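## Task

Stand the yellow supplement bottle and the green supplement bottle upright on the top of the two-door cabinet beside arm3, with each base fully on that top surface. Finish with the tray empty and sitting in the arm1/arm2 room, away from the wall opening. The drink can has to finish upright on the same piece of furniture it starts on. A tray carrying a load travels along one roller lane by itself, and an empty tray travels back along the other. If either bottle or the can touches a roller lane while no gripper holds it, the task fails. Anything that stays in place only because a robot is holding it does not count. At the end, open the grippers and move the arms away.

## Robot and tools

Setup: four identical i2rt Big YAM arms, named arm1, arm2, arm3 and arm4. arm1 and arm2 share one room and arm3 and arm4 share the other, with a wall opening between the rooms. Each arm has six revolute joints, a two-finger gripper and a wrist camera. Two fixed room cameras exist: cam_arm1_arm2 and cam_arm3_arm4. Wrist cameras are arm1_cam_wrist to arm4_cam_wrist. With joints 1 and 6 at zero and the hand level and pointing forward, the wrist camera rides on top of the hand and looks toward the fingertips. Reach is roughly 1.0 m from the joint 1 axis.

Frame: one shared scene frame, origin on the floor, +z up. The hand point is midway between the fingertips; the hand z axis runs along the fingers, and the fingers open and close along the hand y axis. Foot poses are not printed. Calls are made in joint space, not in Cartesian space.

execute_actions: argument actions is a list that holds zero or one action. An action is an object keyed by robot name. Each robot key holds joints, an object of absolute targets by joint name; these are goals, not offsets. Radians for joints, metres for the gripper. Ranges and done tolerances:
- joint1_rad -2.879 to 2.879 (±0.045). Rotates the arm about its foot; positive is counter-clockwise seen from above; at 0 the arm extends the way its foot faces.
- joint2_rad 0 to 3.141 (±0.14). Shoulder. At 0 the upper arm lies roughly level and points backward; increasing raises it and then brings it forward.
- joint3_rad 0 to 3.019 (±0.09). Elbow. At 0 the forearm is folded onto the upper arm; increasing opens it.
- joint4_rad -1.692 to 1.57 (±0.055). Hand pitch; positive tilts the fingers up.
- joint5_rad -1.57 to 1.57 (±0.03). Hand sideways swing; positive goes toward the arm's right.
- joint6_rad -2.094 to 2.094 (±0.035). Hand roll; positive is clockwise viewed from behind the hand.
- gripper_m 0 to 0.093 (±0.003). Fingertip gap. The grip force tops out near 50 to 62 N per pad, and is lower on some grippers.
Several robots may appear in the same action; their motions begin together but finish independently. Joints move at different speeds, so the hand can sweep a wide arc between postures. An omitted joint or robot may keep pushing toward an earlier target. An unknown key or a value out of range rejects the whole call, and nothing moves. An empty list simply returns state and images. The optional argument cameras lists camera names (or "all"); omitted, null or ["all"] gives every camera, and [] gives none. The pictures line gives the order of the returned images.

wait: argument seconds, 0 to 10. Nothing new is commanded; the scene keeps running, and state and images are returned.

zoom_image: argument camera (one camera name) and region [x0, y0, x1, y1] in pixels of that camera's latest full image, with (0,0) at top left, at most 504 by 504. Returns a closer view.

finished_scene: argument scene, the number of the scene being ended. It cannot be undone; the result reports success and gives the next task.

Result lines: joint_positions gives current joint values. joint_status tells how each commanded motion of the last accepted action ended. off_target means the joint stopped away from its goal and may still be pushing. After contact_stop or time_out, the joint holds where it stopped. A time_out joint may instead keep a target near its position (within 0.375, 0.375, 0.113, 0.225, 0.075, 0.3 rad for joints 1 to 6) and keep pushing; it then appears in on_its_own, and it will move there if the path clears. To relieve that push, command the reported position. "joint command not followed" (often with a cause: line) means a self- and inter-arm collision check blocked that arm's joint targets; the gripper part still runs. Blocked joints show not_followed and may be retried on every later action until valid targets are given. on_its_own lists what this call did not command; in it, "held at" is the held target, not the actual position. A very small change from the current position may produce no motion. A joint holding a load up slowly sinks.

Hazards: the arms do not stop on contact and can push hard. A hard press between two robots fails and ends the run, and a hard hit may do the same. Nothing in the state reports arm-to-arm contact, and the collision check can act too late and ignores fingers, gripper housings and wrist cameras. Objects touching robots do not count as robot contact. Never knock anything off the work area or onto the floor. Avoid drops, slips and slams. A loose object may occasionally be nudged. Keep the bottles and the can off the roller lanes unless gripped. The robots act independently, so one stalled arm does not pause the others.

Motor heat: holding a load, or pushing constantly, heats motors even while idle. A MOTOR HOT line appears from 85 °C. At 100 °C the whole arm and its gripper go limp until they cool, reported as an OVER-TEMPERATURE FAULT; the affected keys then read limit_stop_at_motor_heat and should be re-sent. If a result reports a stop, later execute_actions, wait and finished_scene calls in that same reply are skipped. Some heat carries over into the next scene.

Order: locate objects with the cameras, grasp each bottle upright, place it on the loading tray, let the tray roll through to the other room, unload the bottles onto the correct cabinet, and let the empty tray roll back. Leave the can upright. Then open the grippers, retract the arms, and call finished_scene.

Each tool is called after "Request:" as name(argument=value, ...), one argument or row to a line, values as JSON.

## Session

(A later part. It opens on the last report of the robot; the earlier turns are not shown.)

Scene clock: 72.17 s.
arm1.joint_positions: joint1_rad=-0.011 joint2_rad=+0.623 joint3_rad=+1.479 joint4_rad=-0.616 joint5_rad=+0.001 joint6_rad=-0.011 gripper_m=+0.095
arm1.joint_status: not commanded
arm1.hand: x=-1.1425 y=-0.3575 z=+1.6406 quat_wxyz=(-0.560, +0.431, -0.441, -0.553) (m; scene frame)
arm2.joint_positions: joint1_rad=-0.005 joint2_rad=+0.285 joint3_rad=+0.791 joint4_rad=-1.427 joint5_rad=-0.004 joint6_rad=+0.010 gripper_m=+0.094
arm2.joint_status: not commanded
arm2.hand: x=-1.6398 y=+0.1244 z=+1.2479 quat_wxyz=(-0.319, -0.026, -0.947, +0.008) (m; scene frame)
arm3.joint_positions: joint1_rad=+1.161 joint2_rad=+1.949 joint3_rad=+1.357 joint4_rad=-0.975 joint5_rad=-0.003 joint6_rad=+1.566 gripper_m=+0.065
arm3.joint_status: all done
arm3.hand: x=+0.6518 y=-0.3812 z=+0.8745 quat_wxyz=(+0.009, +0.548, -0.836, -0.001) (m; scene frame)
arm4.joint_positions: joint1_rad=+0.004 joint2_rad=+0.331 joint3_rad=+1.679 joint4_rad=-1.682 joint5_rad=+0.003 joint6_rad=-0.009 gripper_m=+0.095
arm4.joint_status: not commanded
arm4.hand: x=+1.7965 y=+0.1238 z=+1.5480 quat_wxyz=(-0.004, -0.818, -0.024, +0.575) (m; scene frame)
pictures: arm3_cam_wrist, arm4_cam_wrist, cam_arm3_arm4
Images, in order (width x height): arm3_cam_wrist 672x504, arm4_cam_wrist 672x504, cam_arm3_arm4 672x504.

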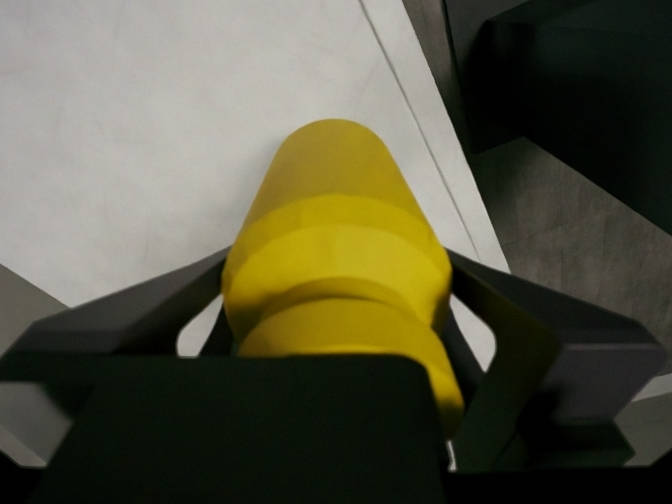

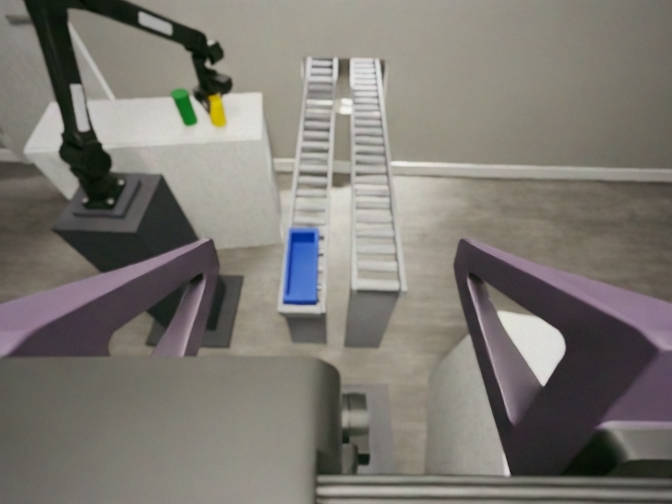

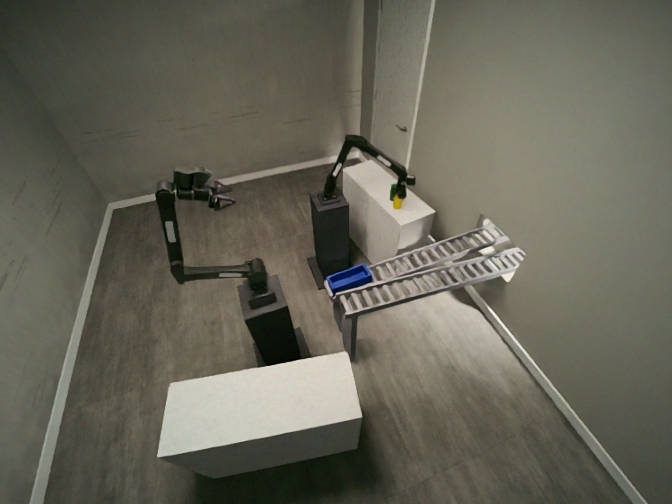

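Request:
execute_actions(
  actions=[
    {"arm3":{"joints":{"joint3_rad":1.60,"joint4_rad":-1.15}}},
  ],
  cameras=[],
)

Request:
execute_actions(
  actions=[
    {"arm3":{"joints":{"joint2_rad":2.14,"joint4_rad":-1.0}}},
  ],
  cameras=["arm3_cam_wrist","arm4_cam_wrist"],
)

Scene clock: 74.47 s.
arm1.joint_positions: joint1_rad=-0.011 joint2_rad=+0.623 joint3_rad=+1.479 joint4_rad=-0.616 joint5_rad=+0.001 joint6_rad=-0.011 gripper_m=+0.095
arm1.joint_status: not commanded
arm1.hand: x=-1.1425 y=-0.3575 z=+1.6406 quat_wxyz=(-0.560, +0.431, -0.441, -0.553) (m; scene frame)
arm2.joint_positions: joint1_rad=-0.005 joint2_rad=+0.285 joint3_rad=+0.791 joint4_rad=-1.427 joint5_rad=-0.004 joint6_rad=+0.010 gripper_m=+0.094
arm2.joint_status: not commanded
arm2.hand: x=-1.6398 y=+0.1244 z=+1.2479 quat_wxyz=(-0.319, -0.026, -0.947, +0.008) (m; scene frame)
arm3.joint_positions: joint1_rad=+1.161 joint2_rad=+1.949 joint3_rad=+1.562 joint4_rad=-1.141 joint5_rad=-0.003 joint6_rad=+1.566 gripper_m=+0.065
arm3.joint_status: all done
arm3.hand: x=+0.6103 y=-0.3621 z=+0.9439 quat_wxyz=(+0.020, +0.548, -0.836, -0.018) (m; scene frame)
arm4.joint_positions: joint1_rad=+0.004 joint2_rad=+0.331 joint3_rad=+1.679 joint4_rad=-1.682 joint5_rad=+0.003 joint6_rad=-0.009 gripper_m=+0.095
arm4.joint_status: not commanded
arm4.hand: x=+1.7965 y=+0.1238 z=+1.5480 quat_wxyz=(-0.004, -0.818, -0.024, +0.575) (m; scene frame)
pictures: none
No camera images: the call's "cameras" was empty. Leave "cameras" out to get every camera's image.

Scene clock: 75.53 s.
arm1.joint_positions: joint1_rad=-0.011 joint2_rad=+0.623 joint3_rad=+1.479 joint4_rad=-0.616 joint5_rad=+0.001 joint6_rad=-0.011 gripper_m=+0.095
arm1.joint_status: not commanded
arm1.hand: x=-1.1425 y=-0.3575 z=+1.6406 quat_wxyz=(-0.560, +0.431, -0.441, -0.553) (m; scene frame)
arm2.joint_positions: joint1_rad=-0.005 joint2_rad=+0.285 joint3_rad=+0.791 joint4_rad=-1.427 joint5_rad=-0.004 joint6_rad=+0.010 gripper_m=+0.094
arm2.joint_status: not commanded
arm2.hand: x=-1.6398 y=+0.1244 z=+1.2479 quat_wxyz=(-0.319, -0.026, -0.947, +0.008) (m; scene frame)
arm3.joint_positions: joint1_rad=+1.166 joint2_rad=+2.134 joint3_rad=+1.582 joint4_rad=-1.002 joint5_rad=-0.001 joint6_rad=+1.566 gripper_m=+0.065
arm3.joint_status: all done
arm3.hand: x=+0.5882 y=-0.3566 z=+0.8451 quat_wxyz=(+0.012, +0.550, -0.835, -0.007) (m; scene frame)
arm4.joint_positions: joint1_rad=+0.004 joint2_rad=+0.331 joint3_rad=+1.679 joint4_rad=-1.682 joint5_rad=+0.003 joint6_rad=-0.009 gripper_m=+0.095
arm4.joint_status: not commanded
arm4.hand: x=+1.7965 y=+0.1238 z=+1.5480 quat_wxyz=(-0.004, -0.818, -0.024, +0.575) (m; scene frame)
pictures: arm3_cam_wrist, arm4_cam_wrist
Images, in order (width x height): arm3_cam_wrist 672x504, arm4_cam_wrist 672x504.

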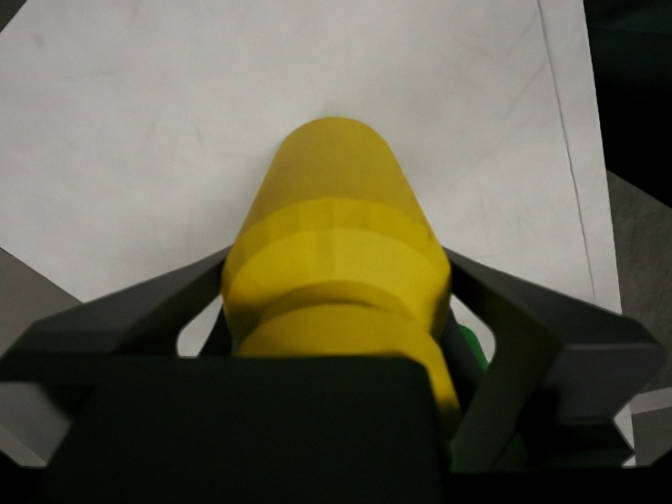

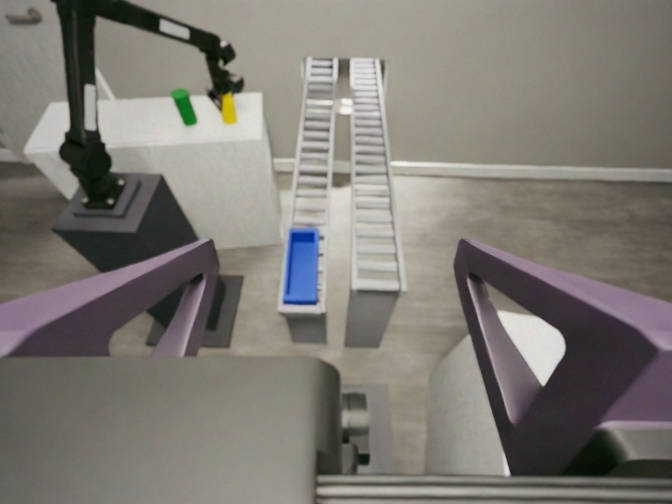

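Request:
execute_actions(
  actions=[
    {"arm3":{"joints":{"joint2_rad":2.20}}},
  ],
  cameras=["arm4_cam_wrist"],
)

Request:
zoom_image(
  camera="arm4_cam_wrist",
  region=[150,50,290,160],
)

Scene clock: 76.50 s.
arm1.joint_positions: joint1_rad=-0.011 joint2_rad=+0.623 joint3_rad=+1.479 joint4_rad=-0.616 joint5_rad=+0.001 joint6_rad=-0.011 gripper_m=+0.095
arm1.joint_status: not commanded
arm1.hand: x=-1.1425 y=-0.3575 z=+1.6406 quat_wxyz=(-0.560, +0.431, -0.441, -0.553) (m; scene frame)
arm2.joint_positions: joint1_rad=-0.005 joint2_rad=+0.285 joint3_rad=+0.791 joint4_rad=-1.427 joint5_rad=-0.004 joint6_rad=+0.010 gripper_m=+0.094
arm2.joint_status: not commanded
arm2.hand: x=-1.6398 y=+0.1244 z=+1.2479 quat_wxyz=(-0.319, -0.026, -0.947, +0.008) (m; scene frame)
arm3.joint_positions: joint1_rad=+1.166 joint2_rad=+2.140 joint3_rad=+1.582 joint4_rad=-1.002 joint5_rad=-0.001 joint6_rad=+1.566 gripper_m=+0.065
arm3.joint_status: all done
arm3.hand: x=+0.5889 y=-0.3569 z=+0.8415 quat_wxyz=(+0.010, +0.550, -0.835, -0.005) (m; scene frame)
arm4.joint_positions: joint1_rad=+0.004 joint2_rad=+0.331 joint3_rad=+1.679 joint4_rad=-1.682 joint5_rad=+0.003 joint6_rad=-0.009 gripper_m=+0.095
arm4.joint_status: not commanded
arm4.hand: x=+1.7965 y=+0.1238 z=+1.5480 quat_wxyz=(-0.004, -0.818, -0.024, +0.575) (m; scene frame)
pictures: arm4_cam_wrist
Images, in order (width x height): arm4_cam_wrist 672x504.

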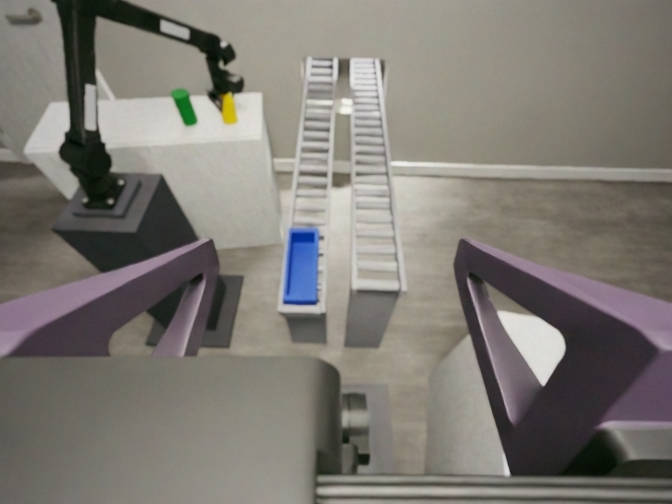

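Region (150, 50, 290, 160) of arm4_cam_wrist's 672x504 image, scaled by 3.600, with more detail than that image has; it fills the top 396 rows of this view, and the rest is white.

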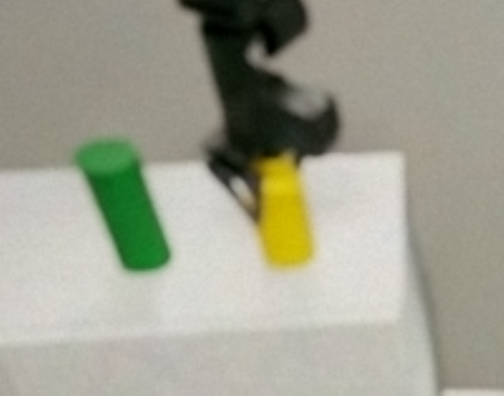

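Request:
execute_actions(
  actions=[
    {"arm3":{"joints":{"joint2_rad":2.14,"gripper_m":0.093}}},
  ],
  cameras=[],
)

Request:
execute_actions(
  actions=[
    {"arm3":{"joints":{"joint2_rad":1.86,"joint3_rad":1.64,"joint4_rad":-1.33}}},
  ],
  cameras=["cam_arm3_arm4"],
)

Scene clock: 77.67 s.
arm1.joint_positions: joint1_rad=-0.011 joint2_rad=+0.623 joint3_rad=+1.479 joint4_rad=-0.616 joint5_rad=+0.001 joint6_rad=-0.011 gripper_m=+0.095
arm1.joint_status: not commanded
arm1.hand: x=-1.1425 y=-0.3575 z=+1.6406 quat_wxyz=(-0.560, +0.431, -0.441, -0.553) (m; scene frame)
arm2.joint_positions: joint1_rad=-0.005 joint2_rad=+0.285 joint3_rad=+0.791 joint4_rad=-1.427 joint5_rad=-0.004 joint6_rad=+0.010 gripper_m=+0.094
arm2.joint_status: not commanded
arm2.hand: x=-1.6398 y=+0.1244 z=+1.2479 quat_wxyz=(-0.319, -0.026, -0.947, +0.008) (m; scene frame)
arm3.joint_positions: joint1_rad=+1.166 joint2_rad=+2.138 joint3_rad=+1.582 joint4_rad=-1.002 joint5_rad=-0.001 joint6_rad=+1.566 gripper_m=+0.093
arm3.joint_status: all done
arm3.hand: x=+0.5888 y=-0.3569 z=+0.8426 quat_wxyz=(+0.011, +0.550, -0.835, -0.005) (m; scene frame)
arm4.joint_positions: joint1_rad=+0.004 joint2_rad=+0.331 joint3_rad=+1.679 joint4_rad=-1.682 joint5_rad=+0.003 joint6_rad=-0.009 gripper_m=+0.095
arm4.joint_status: not commanded
arm4.hand: x=+1.7965 y=+0.1238 z=+1.5480 quat_wxyz=(-0.004, -0.818, -0.024, +0.575) (m; scene frame)
pictures: none
No camera images: the call's "cameras" was empty. Leave "cameras" out to get every camera's image.

Scene clock: 79.00 s.
arm1.joint_positions: joint1_rad=-0.011 joint2_rad=+0.623 joint3_rad=+1.479 joint4_rad=-0.616 joint5_rad=+0.001 joint6_rad=-0.011 gripper_m=+0.095
arm1.joint_status: not commanded
arm1.hand: x=-1.1425 y=-0.3575 z=+1.6406 quat_wxyz=(-0.560, +0.431, -0.441, -0.553) (m; scene frame)
arm2.joint_positions: joint1_rad=-0.005 joint2_rad=+0.285 joint3_rad=+0.791 joint4_rad=-1.427 joint5_rad=-0.004 joint6_rad=+0.010 gripper_m=+0.094
arm2.joint_status: not commanded
arm2.hand: x=-1.6398 y=+0.1244 z=+1.2479 quat_wxyz=(-0.319, -0.026, -0.947, +0.008) (m; scene frame)
arm3.joint_positions: joint1_rad=+1.166 joint2_rad=+1.842 joint3_rad=+1.617 joint4_rad=-1.320 joint5_rad=-0.001 joint6_rad=+1.566 gripper_m=+0.093
arm3.joint_status: all done
arm3.hand: x=+0.6301 y=-0.3726 z=+1.0223 quat_wxyz=(+0.014, +0.550, -0.835, -0.011) (m; scene frame)
arm4.joint_positions: joint1_rad=+0.004 joint2_rad=+0.331 joint3_rad=+1.679 joint4_rad=-1.682 joint5_rad=+0.003 joint6_rad=-0.009 gripper_m=+0.095
arm4.joint_status: not commanded
arm4.hand: x=+1.7965 y=+0.1238 z=+1.5480 quat_wxyz=(-0.004, -0.818, -0.024, +0.575) (m; scene frame)
pictures: cam_arm3_arm4
Images, in order (width x height): cam_arm3_arm4 672x504.

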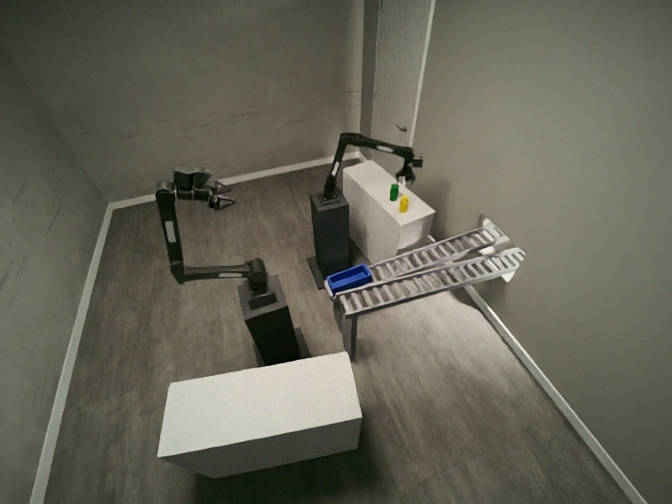

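Request:
execute_actions(
  actions=[
    {"arm4":{"joints":{"joint1_rad":0.276,"joint2_rad":2.1,"joint3_rad":1.62,"joint4_rad":-1.08,"joint6_rad":0.276,"gripper_m":0.06}},"arm3":{"joints":{"joint1_rad":1.9,"joint2_rad":1.0,"joint3_rad":1.2,"joint4_rad":-1.3}}},
  ],
  cameras=["cam_arm3_arm4","arm4_cam_wrist"],
)

Scene clock: 83.07 s.
arm1.joint_positions: joint1_rad=-0.011 joint2_rad=+0.623 joint3_rad=+1.479 joint4_rad=-0.616 joint5_rad=+0.001 joint6_rad=-0.011 gripper_m=+0.095
arm1.joint_status: not commanded
arm1.hand: x=-1.1425 y=-0.3575 z=+1.6406 quat_wxyz=(-0.560, +0.431, -0.441, -0.553) (m; scene frame)
arm2.joint_positions: joint1_rad=-0.005 joint2_rad=+0.285 joint3_rad=+0.791 joint4_rad=-1.427 joint5_rad=-0.004 joint6_rad=+0.010 gripper_m=+0.094
arm2.joint_status: not commanded
arm2.hand: x=-1.6398 y=+0.1244 z=+1.2479 quat_wxyz=(-0.319, -0.026, -0.947, +0.008) (m; scene frame)
arm3.joint_positions: joint1_rad=+1.894 joint2_rad=+0.989 joint3_rad=+1.204 joint4_rad=-1.302 joint5_rad=-0.002 joint6_rad=+1.566 gripper_m=+0.093
arm3.joint_status: all done
arm3.hand: x=+0.8127 y=-0.7097 z=+1.2245 quat_wxyz=(+0.201, +0.787, -0.566, -0.143) (m; scene frame)
arm4.joint_positions: joint1_rad=+0.269 joint2_rad=+2.103 joint3_rad=+1.614 joint4_rad=-1.088 joint5_rad=+0.003 joint6_rad=+0.266 gripper_m=+0.060
arm4.joint_status: all done
arm4.hand: x=+1.2254 y=-0.0533 z=+0.9270 quat_wxyz=(+0.008, -1.000, -0.021, -0.008) (m; scene frame)
pictures: arm4_cam_wrist, cam_arm3_arm4
Images, in order (width x height): arm4_cam_wrist 672x504, cam_arm3_arm4 672x504.

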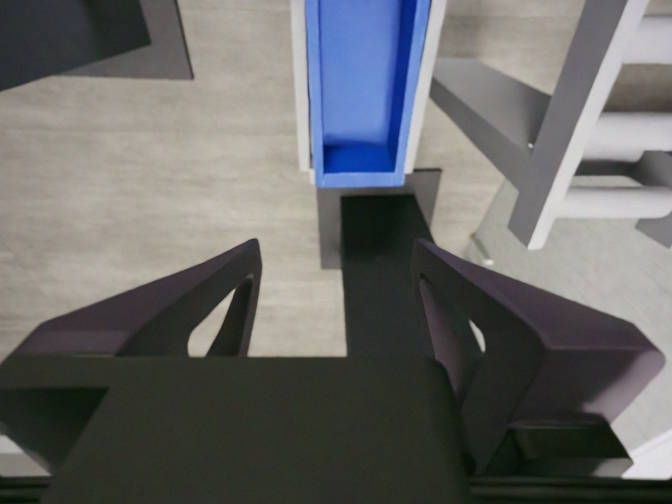

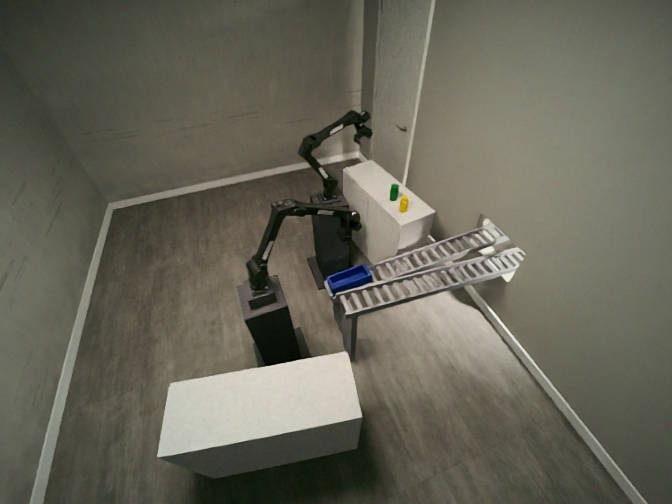

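Request:
execute_actions(
  actions=[
    {"arm4":{"joints":{"joint2_rad":2.44,"joint3_rad":1.61,"joint4_rad":-0.73}}},
  ],
  cameras=["cam_arm3_arm4","arm4_cam_wrist"],
)

Scene clock: 86.27 s.
arm1.joint_positions: joint1_rad=-0.011 joint2_rad=+0.623 joint3_rad=+1.479 joint4_rad=-0.616 joint5_rad=+0.001 joint6_rad=-0.011 gripper_m=+0.095
arm1.joint_status: not commanded
arm1.hand: x=-1.1425 y=-0.3575 z=+1.6406 quat_wxyz=(-0.560, +0.431, -0.441, -0.553) (m; scene frame)
arm2.joint_positions: joint1_rad=-0.005 joint2_rad=+0.285 joint3_rad=+0.791 joint4_rad=-1.427 joint5_rad=-0.004 joint6_rad=+0.010 gripper_m=+0.094
arm2.joint_status: not commanded
arm2.hand: x=-1.6398 y=+0.1244 z=+1.2479 quat_wxyz=(-0.319, -0.026, -0.947, +0.008) (m; scene frame)
arm3.joint_positions: joint1_rad=+1.894 joint2_rad=+0.989 joint3_rad=+1.204 joint4_rad=-1.302 joint5_rad=-0.002 joint6_rad=+1.566 gripper_m=+0.093
arm3.joint_status: not commanded
arm3.hand: x=+0.8127 y=-0.7097 z=+1.2245 quat_wxyz=(+0.201, +0.787, -0.566, -0.143) (m; scene frame)
arm4.joint_positions: joint1_rad=+0.269 joint2_rad=+2.473 joint3_rad=+1.594 joint4_rad=-0.743 joint5_rad=+0.003 joint6_rad=+0.266 gripper_m=+0.060
arm4.joint_status: all done
arm4.hand: x=+1.2430 y=-0.0459 z=+0.7027 quat_wxyz=(+0.014, -0.999, -0.021, -0.029) (m; scene frame)
pictures: arm4_cam_wrist, cam_arm3_arm4
Images, in order (width x height): arm4_cam_wrist 672x504, cam_arm3_arm4 672x504.

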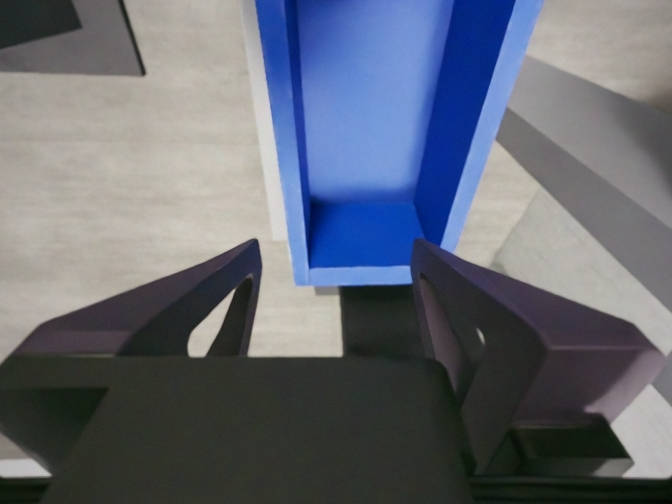

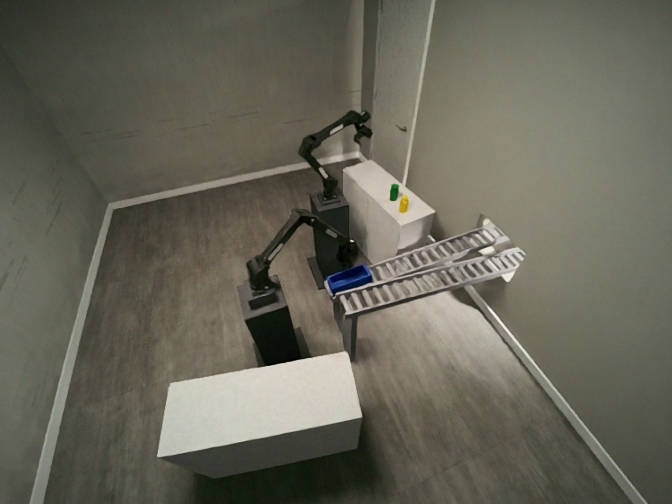

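Request:
execute_actions(
  actions=[
    {"arm4":{"joints":{"joint3_rad":1.90,"joint4_rad":-1.0,"gripper_m":0.07}}},
  ],
  cameras=[],
)

Request:
execute_actions(
  actions=[
    {"arm4":{"joints":{"joint2_rad":2.585,"joint4_rad":-0.865}}},
  ],
  cameras=["arm4_cam_wrist"],
)

Scene clock: 89.60 s.
arm1.joint_positions: joint1_rad=-0.011 joint2_rad=+0.623 joint3_rad=+1.479 joint4_rad=-0.616 joint5_rad=+0.001 joint6_rad=-0.011 gripper_m=+0.095
arm1.joint_status: not commanded
arm1.hand: x=-1.1425 y=-0.3575 z=+1.6406 quat_wxyz=(-0.560, +0.431, -0.441, -0.553) (m; scene frame)
arm2.joint_positions: joint1_rad=-0.005 joint2_rad=+0.285 joint3_rad=+0.791 joint4_rad=-1.427 joint5_rad=-0.004 joint6_rad=+0.010 gripper_m=+0.094
arm2.joint_status: not commanded
arm2.hand: x=-1.6398 y=+0.1244 z=+1.2479 quat_wxyz=(-0.319, -0.026, -0.947, +0.008) (m; scene frame)
arm3.joint_positions: joint1_rad=+1.894 joint2_rad=+0.989 joint3_rad=+1.204 joint4_rad=-1.302 joint5_rad=-0.002 joint6_rad=+1.566 gripper_m=+0.093
arm3.joint_status: not commanded
arm3.hand: x=+0.8127 y=-0.7097 z=+1.2245 quat_wxyz=(+0.201, +0.787, -0.566, -0.143) (m; scene frame)
arm4.joint_positions: joint1_rad=+0.269 joint2_rad=+2.458 joint3_rad=+1.863 joint4_rad=-0.988 joint5_rad=+0.003 joint6_rad=+0.266 gripper_m=+0.070
arm4.joint_status: all done
arm4.hand: x=+1.1666 y=-0.0708 z=+0.7864 quat_wxyz=(+0.009, -1.000, -0.021, -0.011) (m; scene frame)
pictures: none
No camera images: the call's "cameras" was empty. Leave "cameras" out to get every camera's image.

Scene clock: 91.13 s.
arm1.joint_positions: joint1_rad=-0.011 joint2_rad=+0.623 joint3_rad=+1.479 joint4_rad=-0.616 joint5_rad=+0.001 joint6_rad=-0.011 gripper_m=+0.095
arm1.joint_status: not commanded
arm1.hand: x=-1.1425 y=-0.3575 z=+1.6406 quat_wxyz=(-0.560, +0.431, -0.441, -0.553) (m; scene frame)
arm2.joint_positions: joint1_rad=-0.005 joint2_rad=+0.285 joint3_rad=+0.791 joint4_rad=-1.427 joint5_rad=-0.004 joint6_rad=+0.010 gripper_m=+0.094
arm2.joint_status: not commanded
arm2.hand: x=-1.6398 y=+0.1244 z=+1.2479 quat_wxyz=(-0.319, -0.026, -0.947, +0.008) (m; scene frame)
arm3.joint_positions: joint1_rad=+1.894 joint2_rad=+0.989 joint3_rad=+1.204 joint4_rad=-1.302 joint5_rad=-0.002 joint6_rad=+1.566 gripper_m=+0.093
arm3.joint_status: not commanded
arm3.hand: x=+0.8127 y=-0.7097 z=+1.2245 quat_wxyz=(+0.201, +0.787, -0.566, -0.143) (m; scene frame)
arm4.joint_positions: joint1_rad=+0.269 joint2_rad=+2.599 joint3_rad=+1.867 joint4_rad=-0.876 joint5_rad=+0.003 joint6_rad=+0.266 gripper_m=+0.070
arm4.joint_status: all done
arm4.hand: x=+1.1821 y=-0.0652 z=+0.6965 quat_wxyz=(+0.012, -0.999, -0.021, -0.023) (m; scene frame)
pictures: arm4_cam_wrist
Images, in order (width x height): arm4_cam_wrist 672x504.

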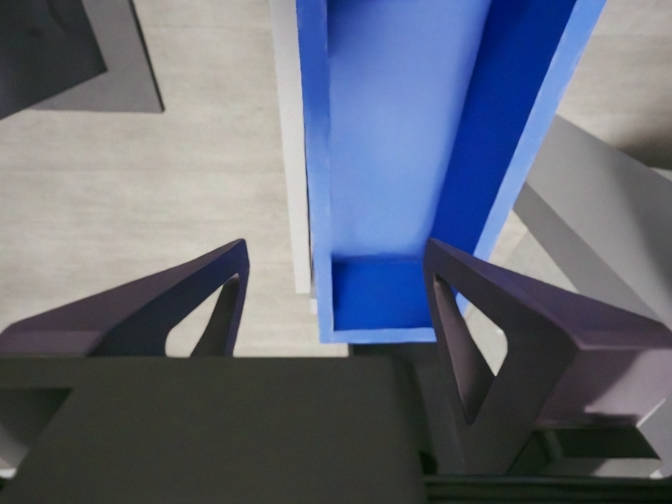

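Request:
execute_actions(
  actions=[
    {"arm4":{"joints":{"joint2_rad":2.785,"joint3_rad":2.0,"joint4_rad":-0.775}}},
  ],
  cameras=["arm4_cam_wrist","cam_arm3_arm4"],
)

Scene clock: 94.03 s.
arm1.joint_positions: joint1_rad=-0.011 joint2_rad=+0.623 joint3_rad=+1.479 joint4_rad=-0.616 joint5_rad=+0.001 joint6_rad=-0.011 gripper_m=+0.095
arm1.joint_status: not commanded
arm1.hand: x=-1.1425 y=-0.3575 z=+1.6406 quat_wxyz=(-0.560, +0.431, -0.441, -0.553) (m; scene frame)
arm2.joint_positions: joint1_rad=-0.005 joint2_rad=+0.285 joint3_rad=+0.791 joint4_rad=-1.427 joint5_rad=-0.004 joint6_rad=+0.010 gripper_m=+0.094
arm2.joint_status: not commanded
arm2.hand: x=-1.6398 y=+0.1244 z=+1.2479 quat_wxyz=(-0.319, -0.026, -0.947, +0.008) (m; scene frame)
arm3.joint_positions: joint1_rad=+1.894 joint2_rad=+0.989 joint3_rad=+1.204 joint4_rad=-1.302 joint5_rad=-0.002 joint6_rad=+1.566 gripper_m=+0.093
arm3.joint_status: not commanded
arm3.hand: x=+0.8127 y=-0.7097 z=+1.2245 quat_wxyz=(+0.201, +0.787, -0.566, -0.143) (m; scene frame)
arm4.joint_positions: joint1_rad=+0.269 joint2_rad=+2.800 joint3_rad=+1.977 joint4_rad=-0.781 joint5_rad=+0.003 joint6_rad=+0.267 gripper_m=+0.070
arm4.joint_status: all done
arm4.hand: x=+1.1862 y=-0.0631 z=+0.5970 quat_wxyz=(+0.012, -1.000, -0.020, -0.021) (m; scene frame)
pictures: arm4_cam_wrist, cam_arm3_arm4
Images, in order (width x height): arm4_cam_wrist 672x504, cam_arm3_arm4 672x504.

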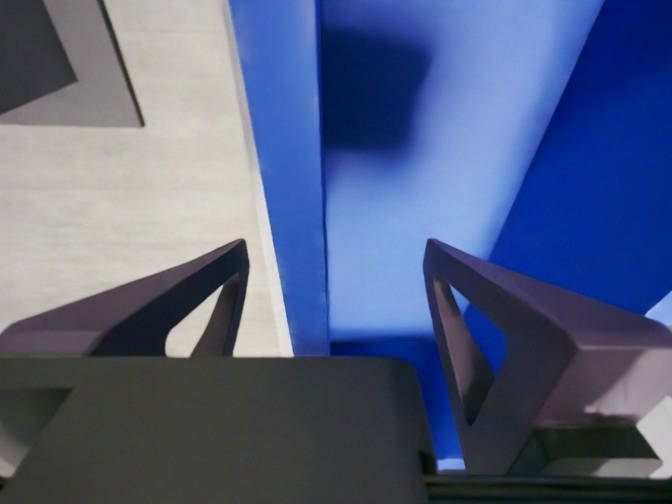

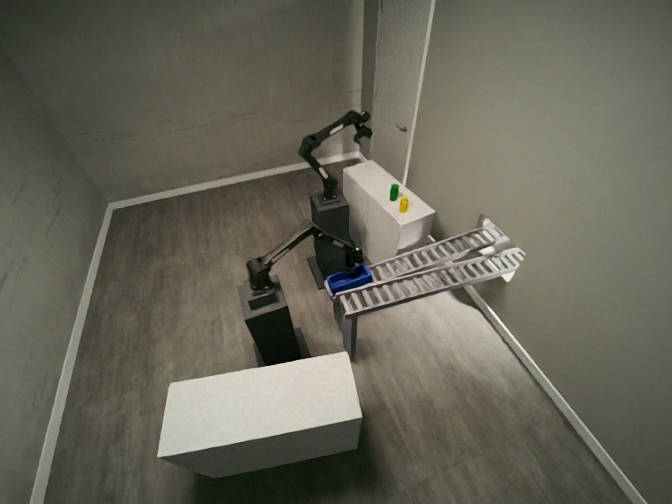

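Request:
execute_actions(
  actions=[
    {"arm4":{"joints":{"gripper_m":0.0}}},
  ],
  cameras=["arm4_cam_wrist"],
)

Scene clock: 96.33 s.
arm1.joint_positions: joint1_rad=-0.011 joint2_rad=+0.623 joint3_rad=+1.479 joint4_rad=-0.616 joint5_rad=+0.001 joint6_rad=-0.011 gripper_m=+0.095
arm1.joint_status: not commanded
arm1.hand: x=-1.1425 y=-0.3575 z=+1.6406 quat_wxyz=(-0.560, +0.431, -0.441, -0.553) (m; scene frame)
arm2.joint_positions: joint1_rad=-0.005 joint2_rad=+0.285 joint3_rad=+0.791 joint4_rad=-1.427 joint5_rad=-0.004 joint6_rad=+0.010 gripper_m=+0.094
arm2.joint_status: not commanded
arm2.hand: x=-1.6398 y=+0.1244 z=+1.2479 quat_wxyz=(-0.319, -0.026, -0.947, +0.008) (m; scene frame)
arm3.joint_positions: joint1_rad=+1.894 joint2_rad=+0.989 joint3_rad=+1.204 joint4_rad=-1.302 joint5_rad=-0.002 joint6_rad=+1.566 gripper_m=+0.093
arm3.joint_status: not commanded
arm3.hand: x=+0.8127 y=-0.7097 z=+1.2245 quat_wxyz=(+0.201, +0.787, -0.566, -0.143) (m; scene frame)
arm4.joint_positions: joint1_rad=+0.270 joint2_rad=+2.800 joint3_rad=+1.977 joint4_rad=-0.781 joint5_rad=-0.003 joint6_rad=+0.269 gripper_m=+0.011
arm4.joint_status: gripper_m off_target (ended at +0.011, target +0.000)
arm4.hand: x=+1.1867 y=-0.0648 z=+0.5970 quat_wxyz=(+0.009, -1.000, -0.020, -0.022) (m; scene frame)
pictures: arm4_cam_wrist
Images, in order (width x height): arm4_cam_wrist 672x504.

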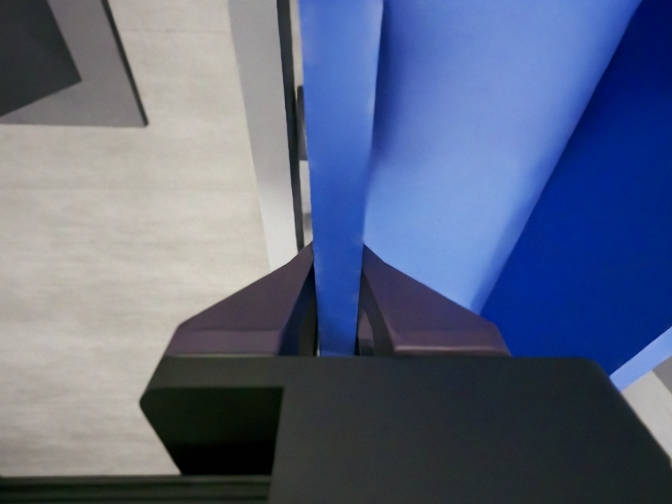

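Request:
execute_actions(
  actions=[
    {"arm4":{"joints":{"joint2_rad":2.22,"joint3_rad":1.91,"joint4_rad":-1.25}}},
  ],
  cameras=["arm4_cam_wrist","cam_arm3_arm4"],
)

Scene clock: 98.80 s.
arm1.joint_positions: joint1_rad=-0.011 joint2_rad=+0.623 joint3_rad=+1.479 joint4_rad=-0.616 joint5_rad=+0.001 joint6_rad=-0.011 gripper_m=+0.095
arm1.joint_status: not commanded
arm1.hand: x=-1.1425 y=-0.3575 z=+1.6406 quat_wxyz=(-0.560, +0.431, -0.441, -0.553) (m; scene frame)
arm2.joint_positions: joint1_rad=-0.005 joint2_rad=+0.285 joint3_rad=+0.791 joint4_rad=-1.427 joint5_rad=-0.004 joint6_rad=+0.010 gripper_m=+0.094
arm2.joint_status: not commanded
arm2.hand: x=-1.6398 y=+0.1244 z=+1.2479 quat_wxyz=(-0.319, -0.026, -0.947, +0.008) (m; scene frame)
arm3.joint_positions: joint1_rad=+1.894 joint2_rad=+0.989 joint3_rad=+1.204 joint4_rad=-1.302 joint5_rad=-0.002 joint6_rad=+1.566 gripper_m=+0.093
arm3.joint_status: not commanded
arm3.hand: x=+0.8127 y=-0.7097 z=+1.2245 quat_wxyz=(+0.201, +0.787, -0.566, -0.143) (m; scene frame)
arm4.joint_positions: joint1_rad=+0.271 joint2_rad=+2.226 joint3_rad=+1.896 joint4_rad=-1.237 joint5_rad=-0.002 joint6_rad=+0.274 gripper_m=+0.011
arm4.joint_status: all done
arm4.hand: x=+1.1682 y=-0.0735 z=+0.9490 quat_wxyz=(+0.004, -1.000, -0.018, -0.004) (m; scene frame)
pictures: arm4_cam_wrist, cam_arm3_arm4
Images, in order (width x height): arm4_cam_wrist 672x504, cam_arm3_arm4 672x504.

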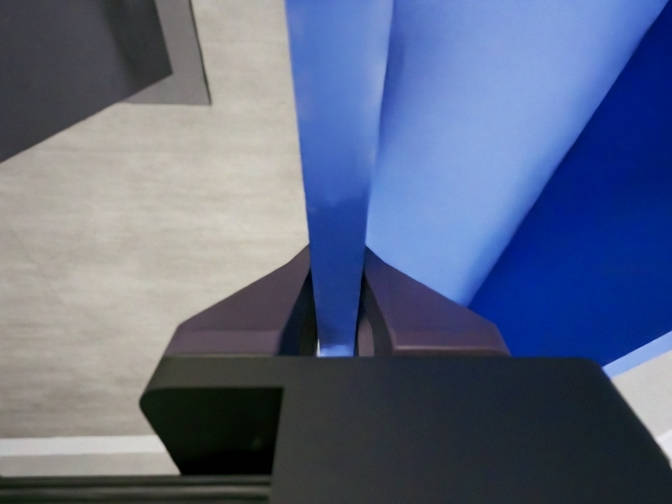

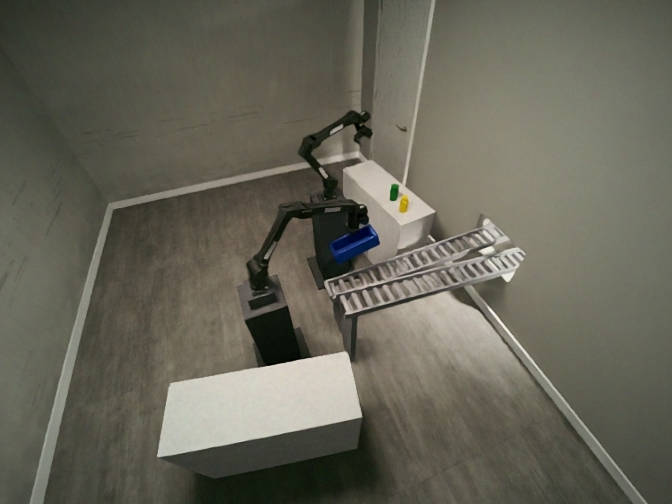

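Request:
execute_actions(
  actions=[
    {"arm4":{"joints":{"joint1_rad":-0.10,"joint6_rad":-0.085}},"arm3":{"joints":{"joint1_rad":0.5,"joint2_rad":0.4,"joint3_rad":1.0,"joint4_rad":-0.9,"joint6_rad":0}}},
  ],
  cameras=["arm4_cam_wrist","cam_arm3_arm4","arm3_cam_wrist"],
)

Scene clock: 101.70 s.
arm1.joint_positions: joint1_rad=-0.011 joint2_rad=+0.623 joint3_rad=+1.479 joint4_rad=-0.616 joint5_rad=+0.001 joint6_rad=-0.011 gripper_m=+0.095
arm1.joint_status: not commanded
arm1.hand: x=-1.1425 y=-0.3575 z=+1.6406 quat_wxyz=(-0.560, +0.431, -0.441, -0.553) (m; scene frame)
arm2.joint_positions: joint1_rad=-0.005 joint2_rad=+0.285 joint3_rad=+0.791 joint4_rad=-1.427 joint5_rad=-0.004 joint6_rad=+0.010 gripper_m=+0.094
arm2.joint_status: not commanded
arm2.hand: x=-1.6398 y=+0.1244 z=+1.2479 quat_wxyz=(-0.319, -0.026, -0.947, +0.008) (m; scene frame)
arm3.joint_positions: joint1_rad=+0.504 joint2_rad=+0.389 joint3_rad=+0.992 joint4_rad=-0.918 joint5_rad=+0.001 joint6_rad=+0.015 gripper_m=+0.093
arm3.joint_status: all done
arm3.hand: x=+1.0371 y=-0.3809 z=+1.3489 quat_wxyz=(-0.292, +0.690, -0.422, -0.510) (m; scene frame)
arm4.joint_positions: joint1_rad=-0.097 joint2_rad=+2.226 joint3_rad=+1.896 joint4_rad=-1.237 joint5_rad=-0.003 joint6_rad=-0.076 gripper_m=+0.011
arm4.joint_status: all done
arm4.hand: x=+1.1377 y=+0.1688 z=+0.9515 quat_wxyz=(+0.004, -1.000, -0.009, -0.003) (m; scene frame)
pictures: arm3_cam_wrist, arm4_cam_wrist, cam_arm3_arm4
Images, in order (width x height): arm3_cam_wrist 672x504, arm4_cam_wrist 672x504, cam_arm3_arm4 672x504.

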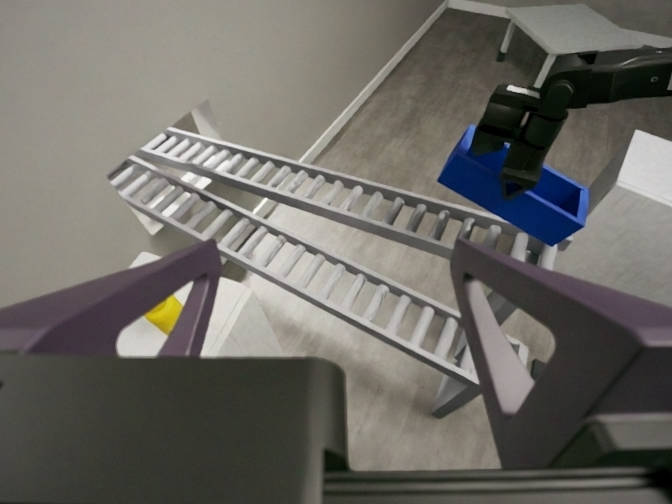

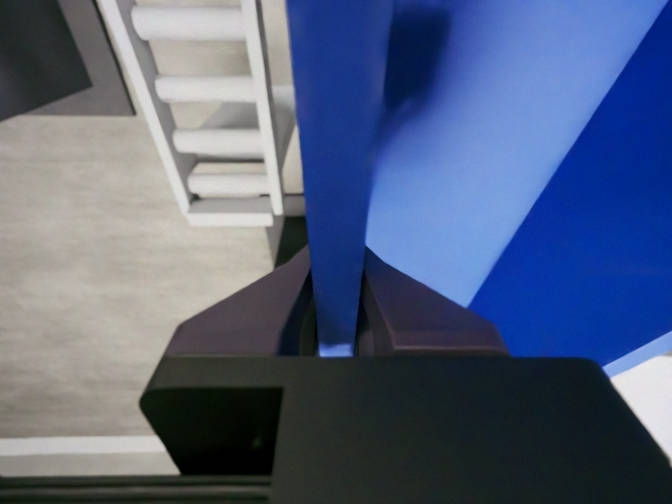

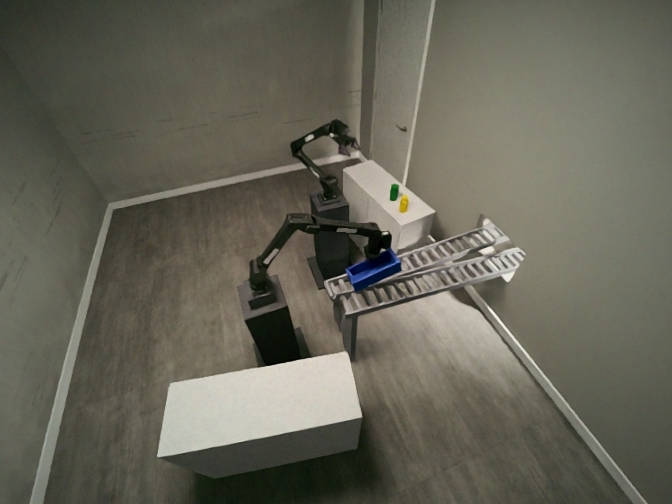

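Request:
execute_actions(
  actions=[
    {"arm4":{"joints":{"joint1_rad":-0.105,"joint2_rad":2.335,"joint3_rad":1.84,"joint4_rad":-1.055}}},
  ],
  cameras=["cam_arm3_arm4","arm3_cam_wrist"],
)

Scene clock: 104.03 s.
arm1.joint_positions: joint1_rad=-0.011 joint2_rad=+0.623 joint3_rad=+1.479 joint4_rad=-0.616 joint5_rad=+0.001 joint6_rad=-0.011 gripper_m=+0.095
arm1.joint_status: not commanded
arm1.hand: x=-1.1425 y=-0.3575 z=+1.6406 quat_wxyz=(-0.560, +0.431, -0.441, -0.553) (m; scene frame)
arm2.joint_positions: joint1_rad=-0.005 joint2_rad=+0.285 joint3_rad=+0.791 joint4_rad=-1.427 joint5_rad=-0.004 joint6_rad=+0.010 gripper_m=+0.094
arm2.joint_status: not commanded
arm2.hand: x=-1.6398 y=+0.1244 z=+1.2479 quat_wxyz=(-0.319, -0.026, -0.947, +0.008) (m; scene frame)
arm3.joint_positions: joint1_rad=+0.504 joint2_rad=+0.389 joint3_rad=+0.992 joint4_rad=-0.918 joint5_rad=+0.001 joint6_rad=+0.014 gripper_m=+0.093
arm3.joint_status: not commanded
arm3.hand: x=+1.0371 y=-0.3809 z=+1.3489 quat_wxyz=(-0.292, +0.691, -0.422, -0.510) (m; scene frame)
arm4.joint_positions: joint1_rad=-0.097 joint2_rad=+2.369 joint3_rad=+1.824 joint4_rad=-1.065 joint5_rad=-0.003 joint6_rad=-0.077 gripper_m=+0.011
arm4.joint_status: all done
arm4.hand: x=+1.1502 y=+0.1695 z=+0.8343 quat_wxyz=(+0.003, -1.000, -0.009, -0.025) (m; scene frame)
pictures: arm3_cam_wrist, cam_arm3_arm4
Images, in order (width x height): arm3_cam_wrist 672x504, cam_arm3_arm4 672x504.

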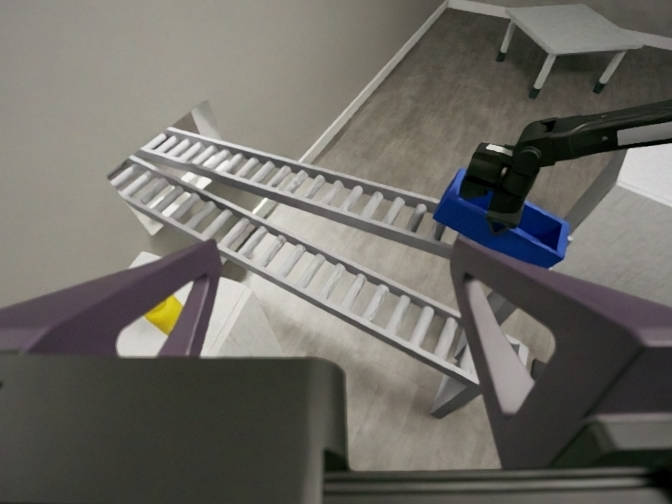

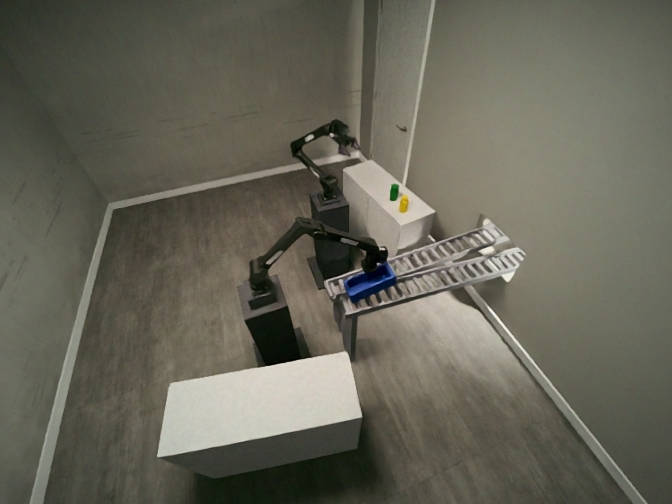

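Request:
execute_actions(
  actions=[
    {"arm4":{"joints":{"joint3_rad":2.31,"joint4_rad":-1.49}}},
  ],
  cameras=[],
)

Request:
execute_actions(
  actions=[
    {"arm4":{"joints":{"joint2_rad":2.585,"joint4_rad":-1.245}}},
  ],
  cameras=["cam_arm3_arm4","arm3_cam_wrist","arm4_cam_wrist"],
)

Scene clock: 106.87 s.
arm1.joint_positions: joint1_rad=-0.011 joint2_rad=+0.623 joint3_rad=+1.479 joint4_rad=-0.616 joint5_rad=+0.001 joint6_rad=-0.011 gripper_m=+0.095
arm1.joint_status: not commanded
arm1.hand: x=-1.1425 y=-0.3575 z=+1.6406 quat_wxyz=(-0.560, +0.431, -0.441, -0.553) (m; scene frame)
arm2.joint_positions: joint1_rad=-0.005 joint2_rad=+0.285 joint3_rad=+0.791 joint4_rad=-1.427 joint5_rad=-0.004 joint6_rad=+0.010 gripper_m=+0.094
arm2.joint_status: not commanded
arm2.hand: x=-1.6398 y=+0.1244 z=+1.2479 quat_wxyz=(-0.319, -0.026, -0.947, +0.008) (m; scene frame)
arm3.joint_positions: joint1_rad=+0.504 joint2_rad=+0.389 joint3_rad=+0.992 joint4_rad=-0.918 joint5_rad=+0.001 joint6_rad=+0.014 gripper_m=+0.093
arm3.joint_status: not commanded
arm3.hand: x=+1.0371 y=-0.3809 z=+1.3489 quat_wxyz=(-0.292, +0.691, -0.422, -0.510) (m; scene frame)
arm4.joint_positions: joint1_rad=-0.097 joint2_rad=+2.361 joint3_rad=+2.250 joint4_rad=-1.478 joint5_rad=-0.003 joint6_rad=-0.078 gripper_m=+0.011
arm4.joint_status: all done
arm4.hand: x=+1.0921 y=+0.1710 z=+0.9916 quat_wxyz=(+0.004, -1.000, -0.010, -0.014) (m; scene frame)
pictures: none
No camera images: the call's "cameras" was empty. Leave "cameras" out to get every camera's image.

Scene clock: 108.10 s.
arm1.joint_positions: joint1_rad=-0.011 joint2_rad=+0.623 joint3_rad=+1.479 joint4_rad=-0.616 joint5_rad=+0.001 joint6_rad=-0.011 gripper_m=+0.095
arm1.joint_status: not commanded
arm1.hand: x=-1.1425 y=-0.3575 z=+1.6406 quat_wxyz=(-0.560, +0.431, -0.441, -0.553) (m; scene frame)
arm2.joint_positions: joint1_rad=-0.005 joint2_rad=+0.285 joint3_rad=+0.791 joint4_rad=-1.427 joint5_rad=-0.004 joint6_rad=+0.010 gripper_m=+0.094
arm2.joint_status: not commanded
arm2.hand: x=-1.6398 y=+0.1244 z=+1.2479 quat_wxyz=(-0.319, -0.026, -0.947, +0.008) (m; scene frame)
arm3.joint_positions: joint1_rad=+0.504 joint2_rad=+0.389 joint3_rad=+0.992 joint4_rad=-0.918 joint5_rad=+0.001 joint6_rad=+0.014 gripper_m=+0.093
arm3.joint_status: not commanded
arm3.hand: x=+1.0371 y=-0.3809 z=+1.3489 quat_wxyz=(-0.292, +0.691, -0.422, -0.510) (m; scene frame)
arm4.joint_positions: joint1_rad=-0.097 joint2_rad=+2.635 joint3_rad=+2.266 joint4_rad=-1.255 joint5_rad=-0.003 joint6_rad=-0.079 gripper_m=+0.011
arm4.joint_status: all done
arm4.hand: x=+1.0791 y=+0.1741 z=+0.8023 quat_wxyz=(+0.002, -0.999, -0.010, -0.032) (m; scene frame)
pictures: arm3_cam_wrist, arm4_cam_wrist, cam_arm3_arm4
Images, in order (width x height): arm3_cam_wrist 672x504, arm4_cam_wrist 672x504, cam_arm3_arm4 672x504.

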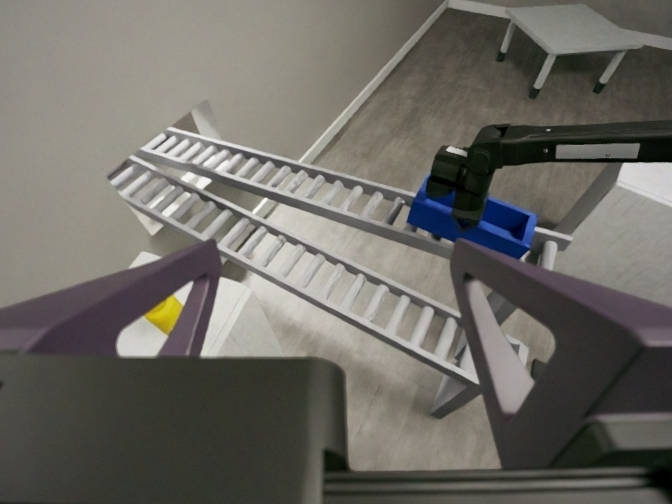

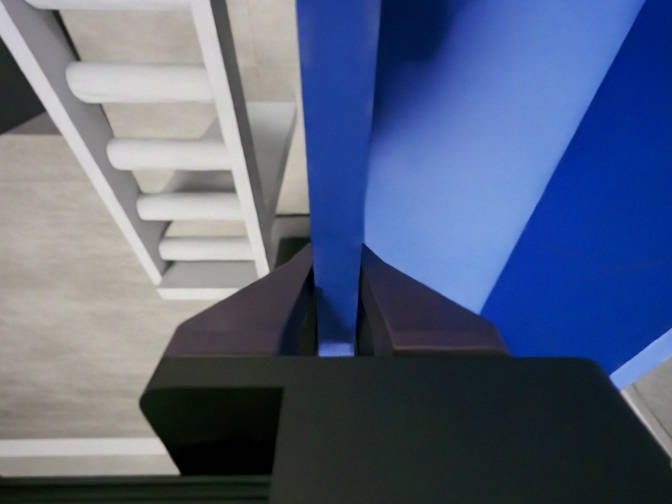

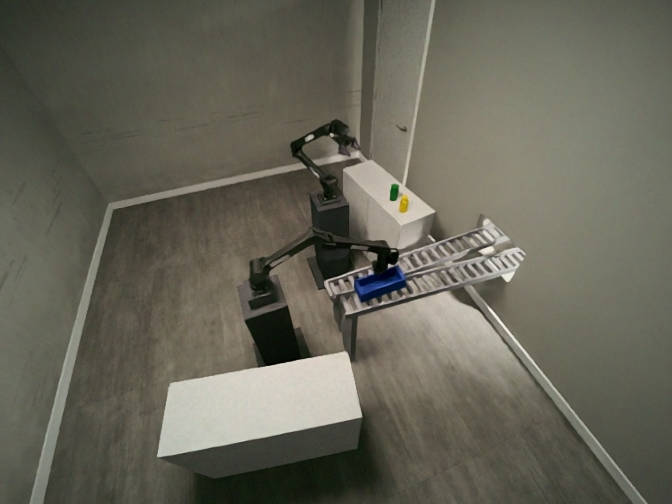

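Request:
zoom_image(
  camera="cam_arm3_arm4",
  region=[320,230,440,330],
)

Request:
zoom_image(
  camera="arm3_cam_wrist",
  region=[370,120,600,300],
)

Region (320, 230, 440, 330) of cam_arm3_arm4's 672x504 image, scaled by 4.200, with more detail than that image has.

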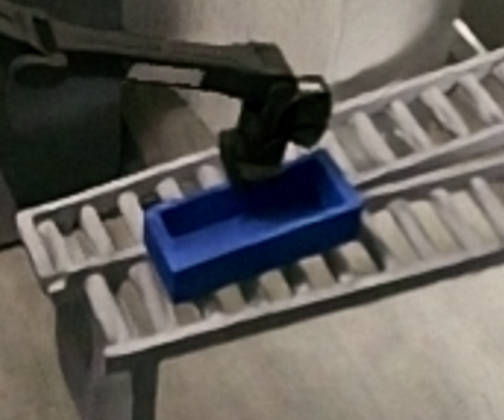

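Region (370, 120, 600, 300) of arm3_cam_wrist's 672x504 image, scaled by 2.191, with more detail than that image has; it fills the top 394 rows of this view, and the rest is white.

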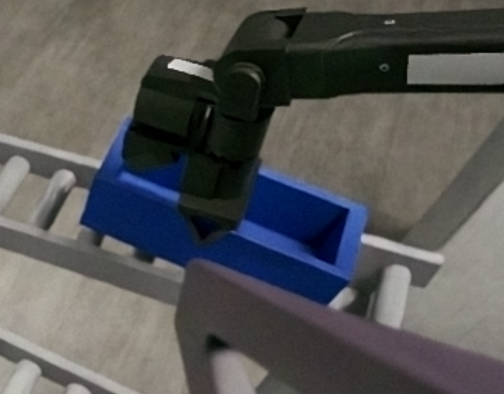

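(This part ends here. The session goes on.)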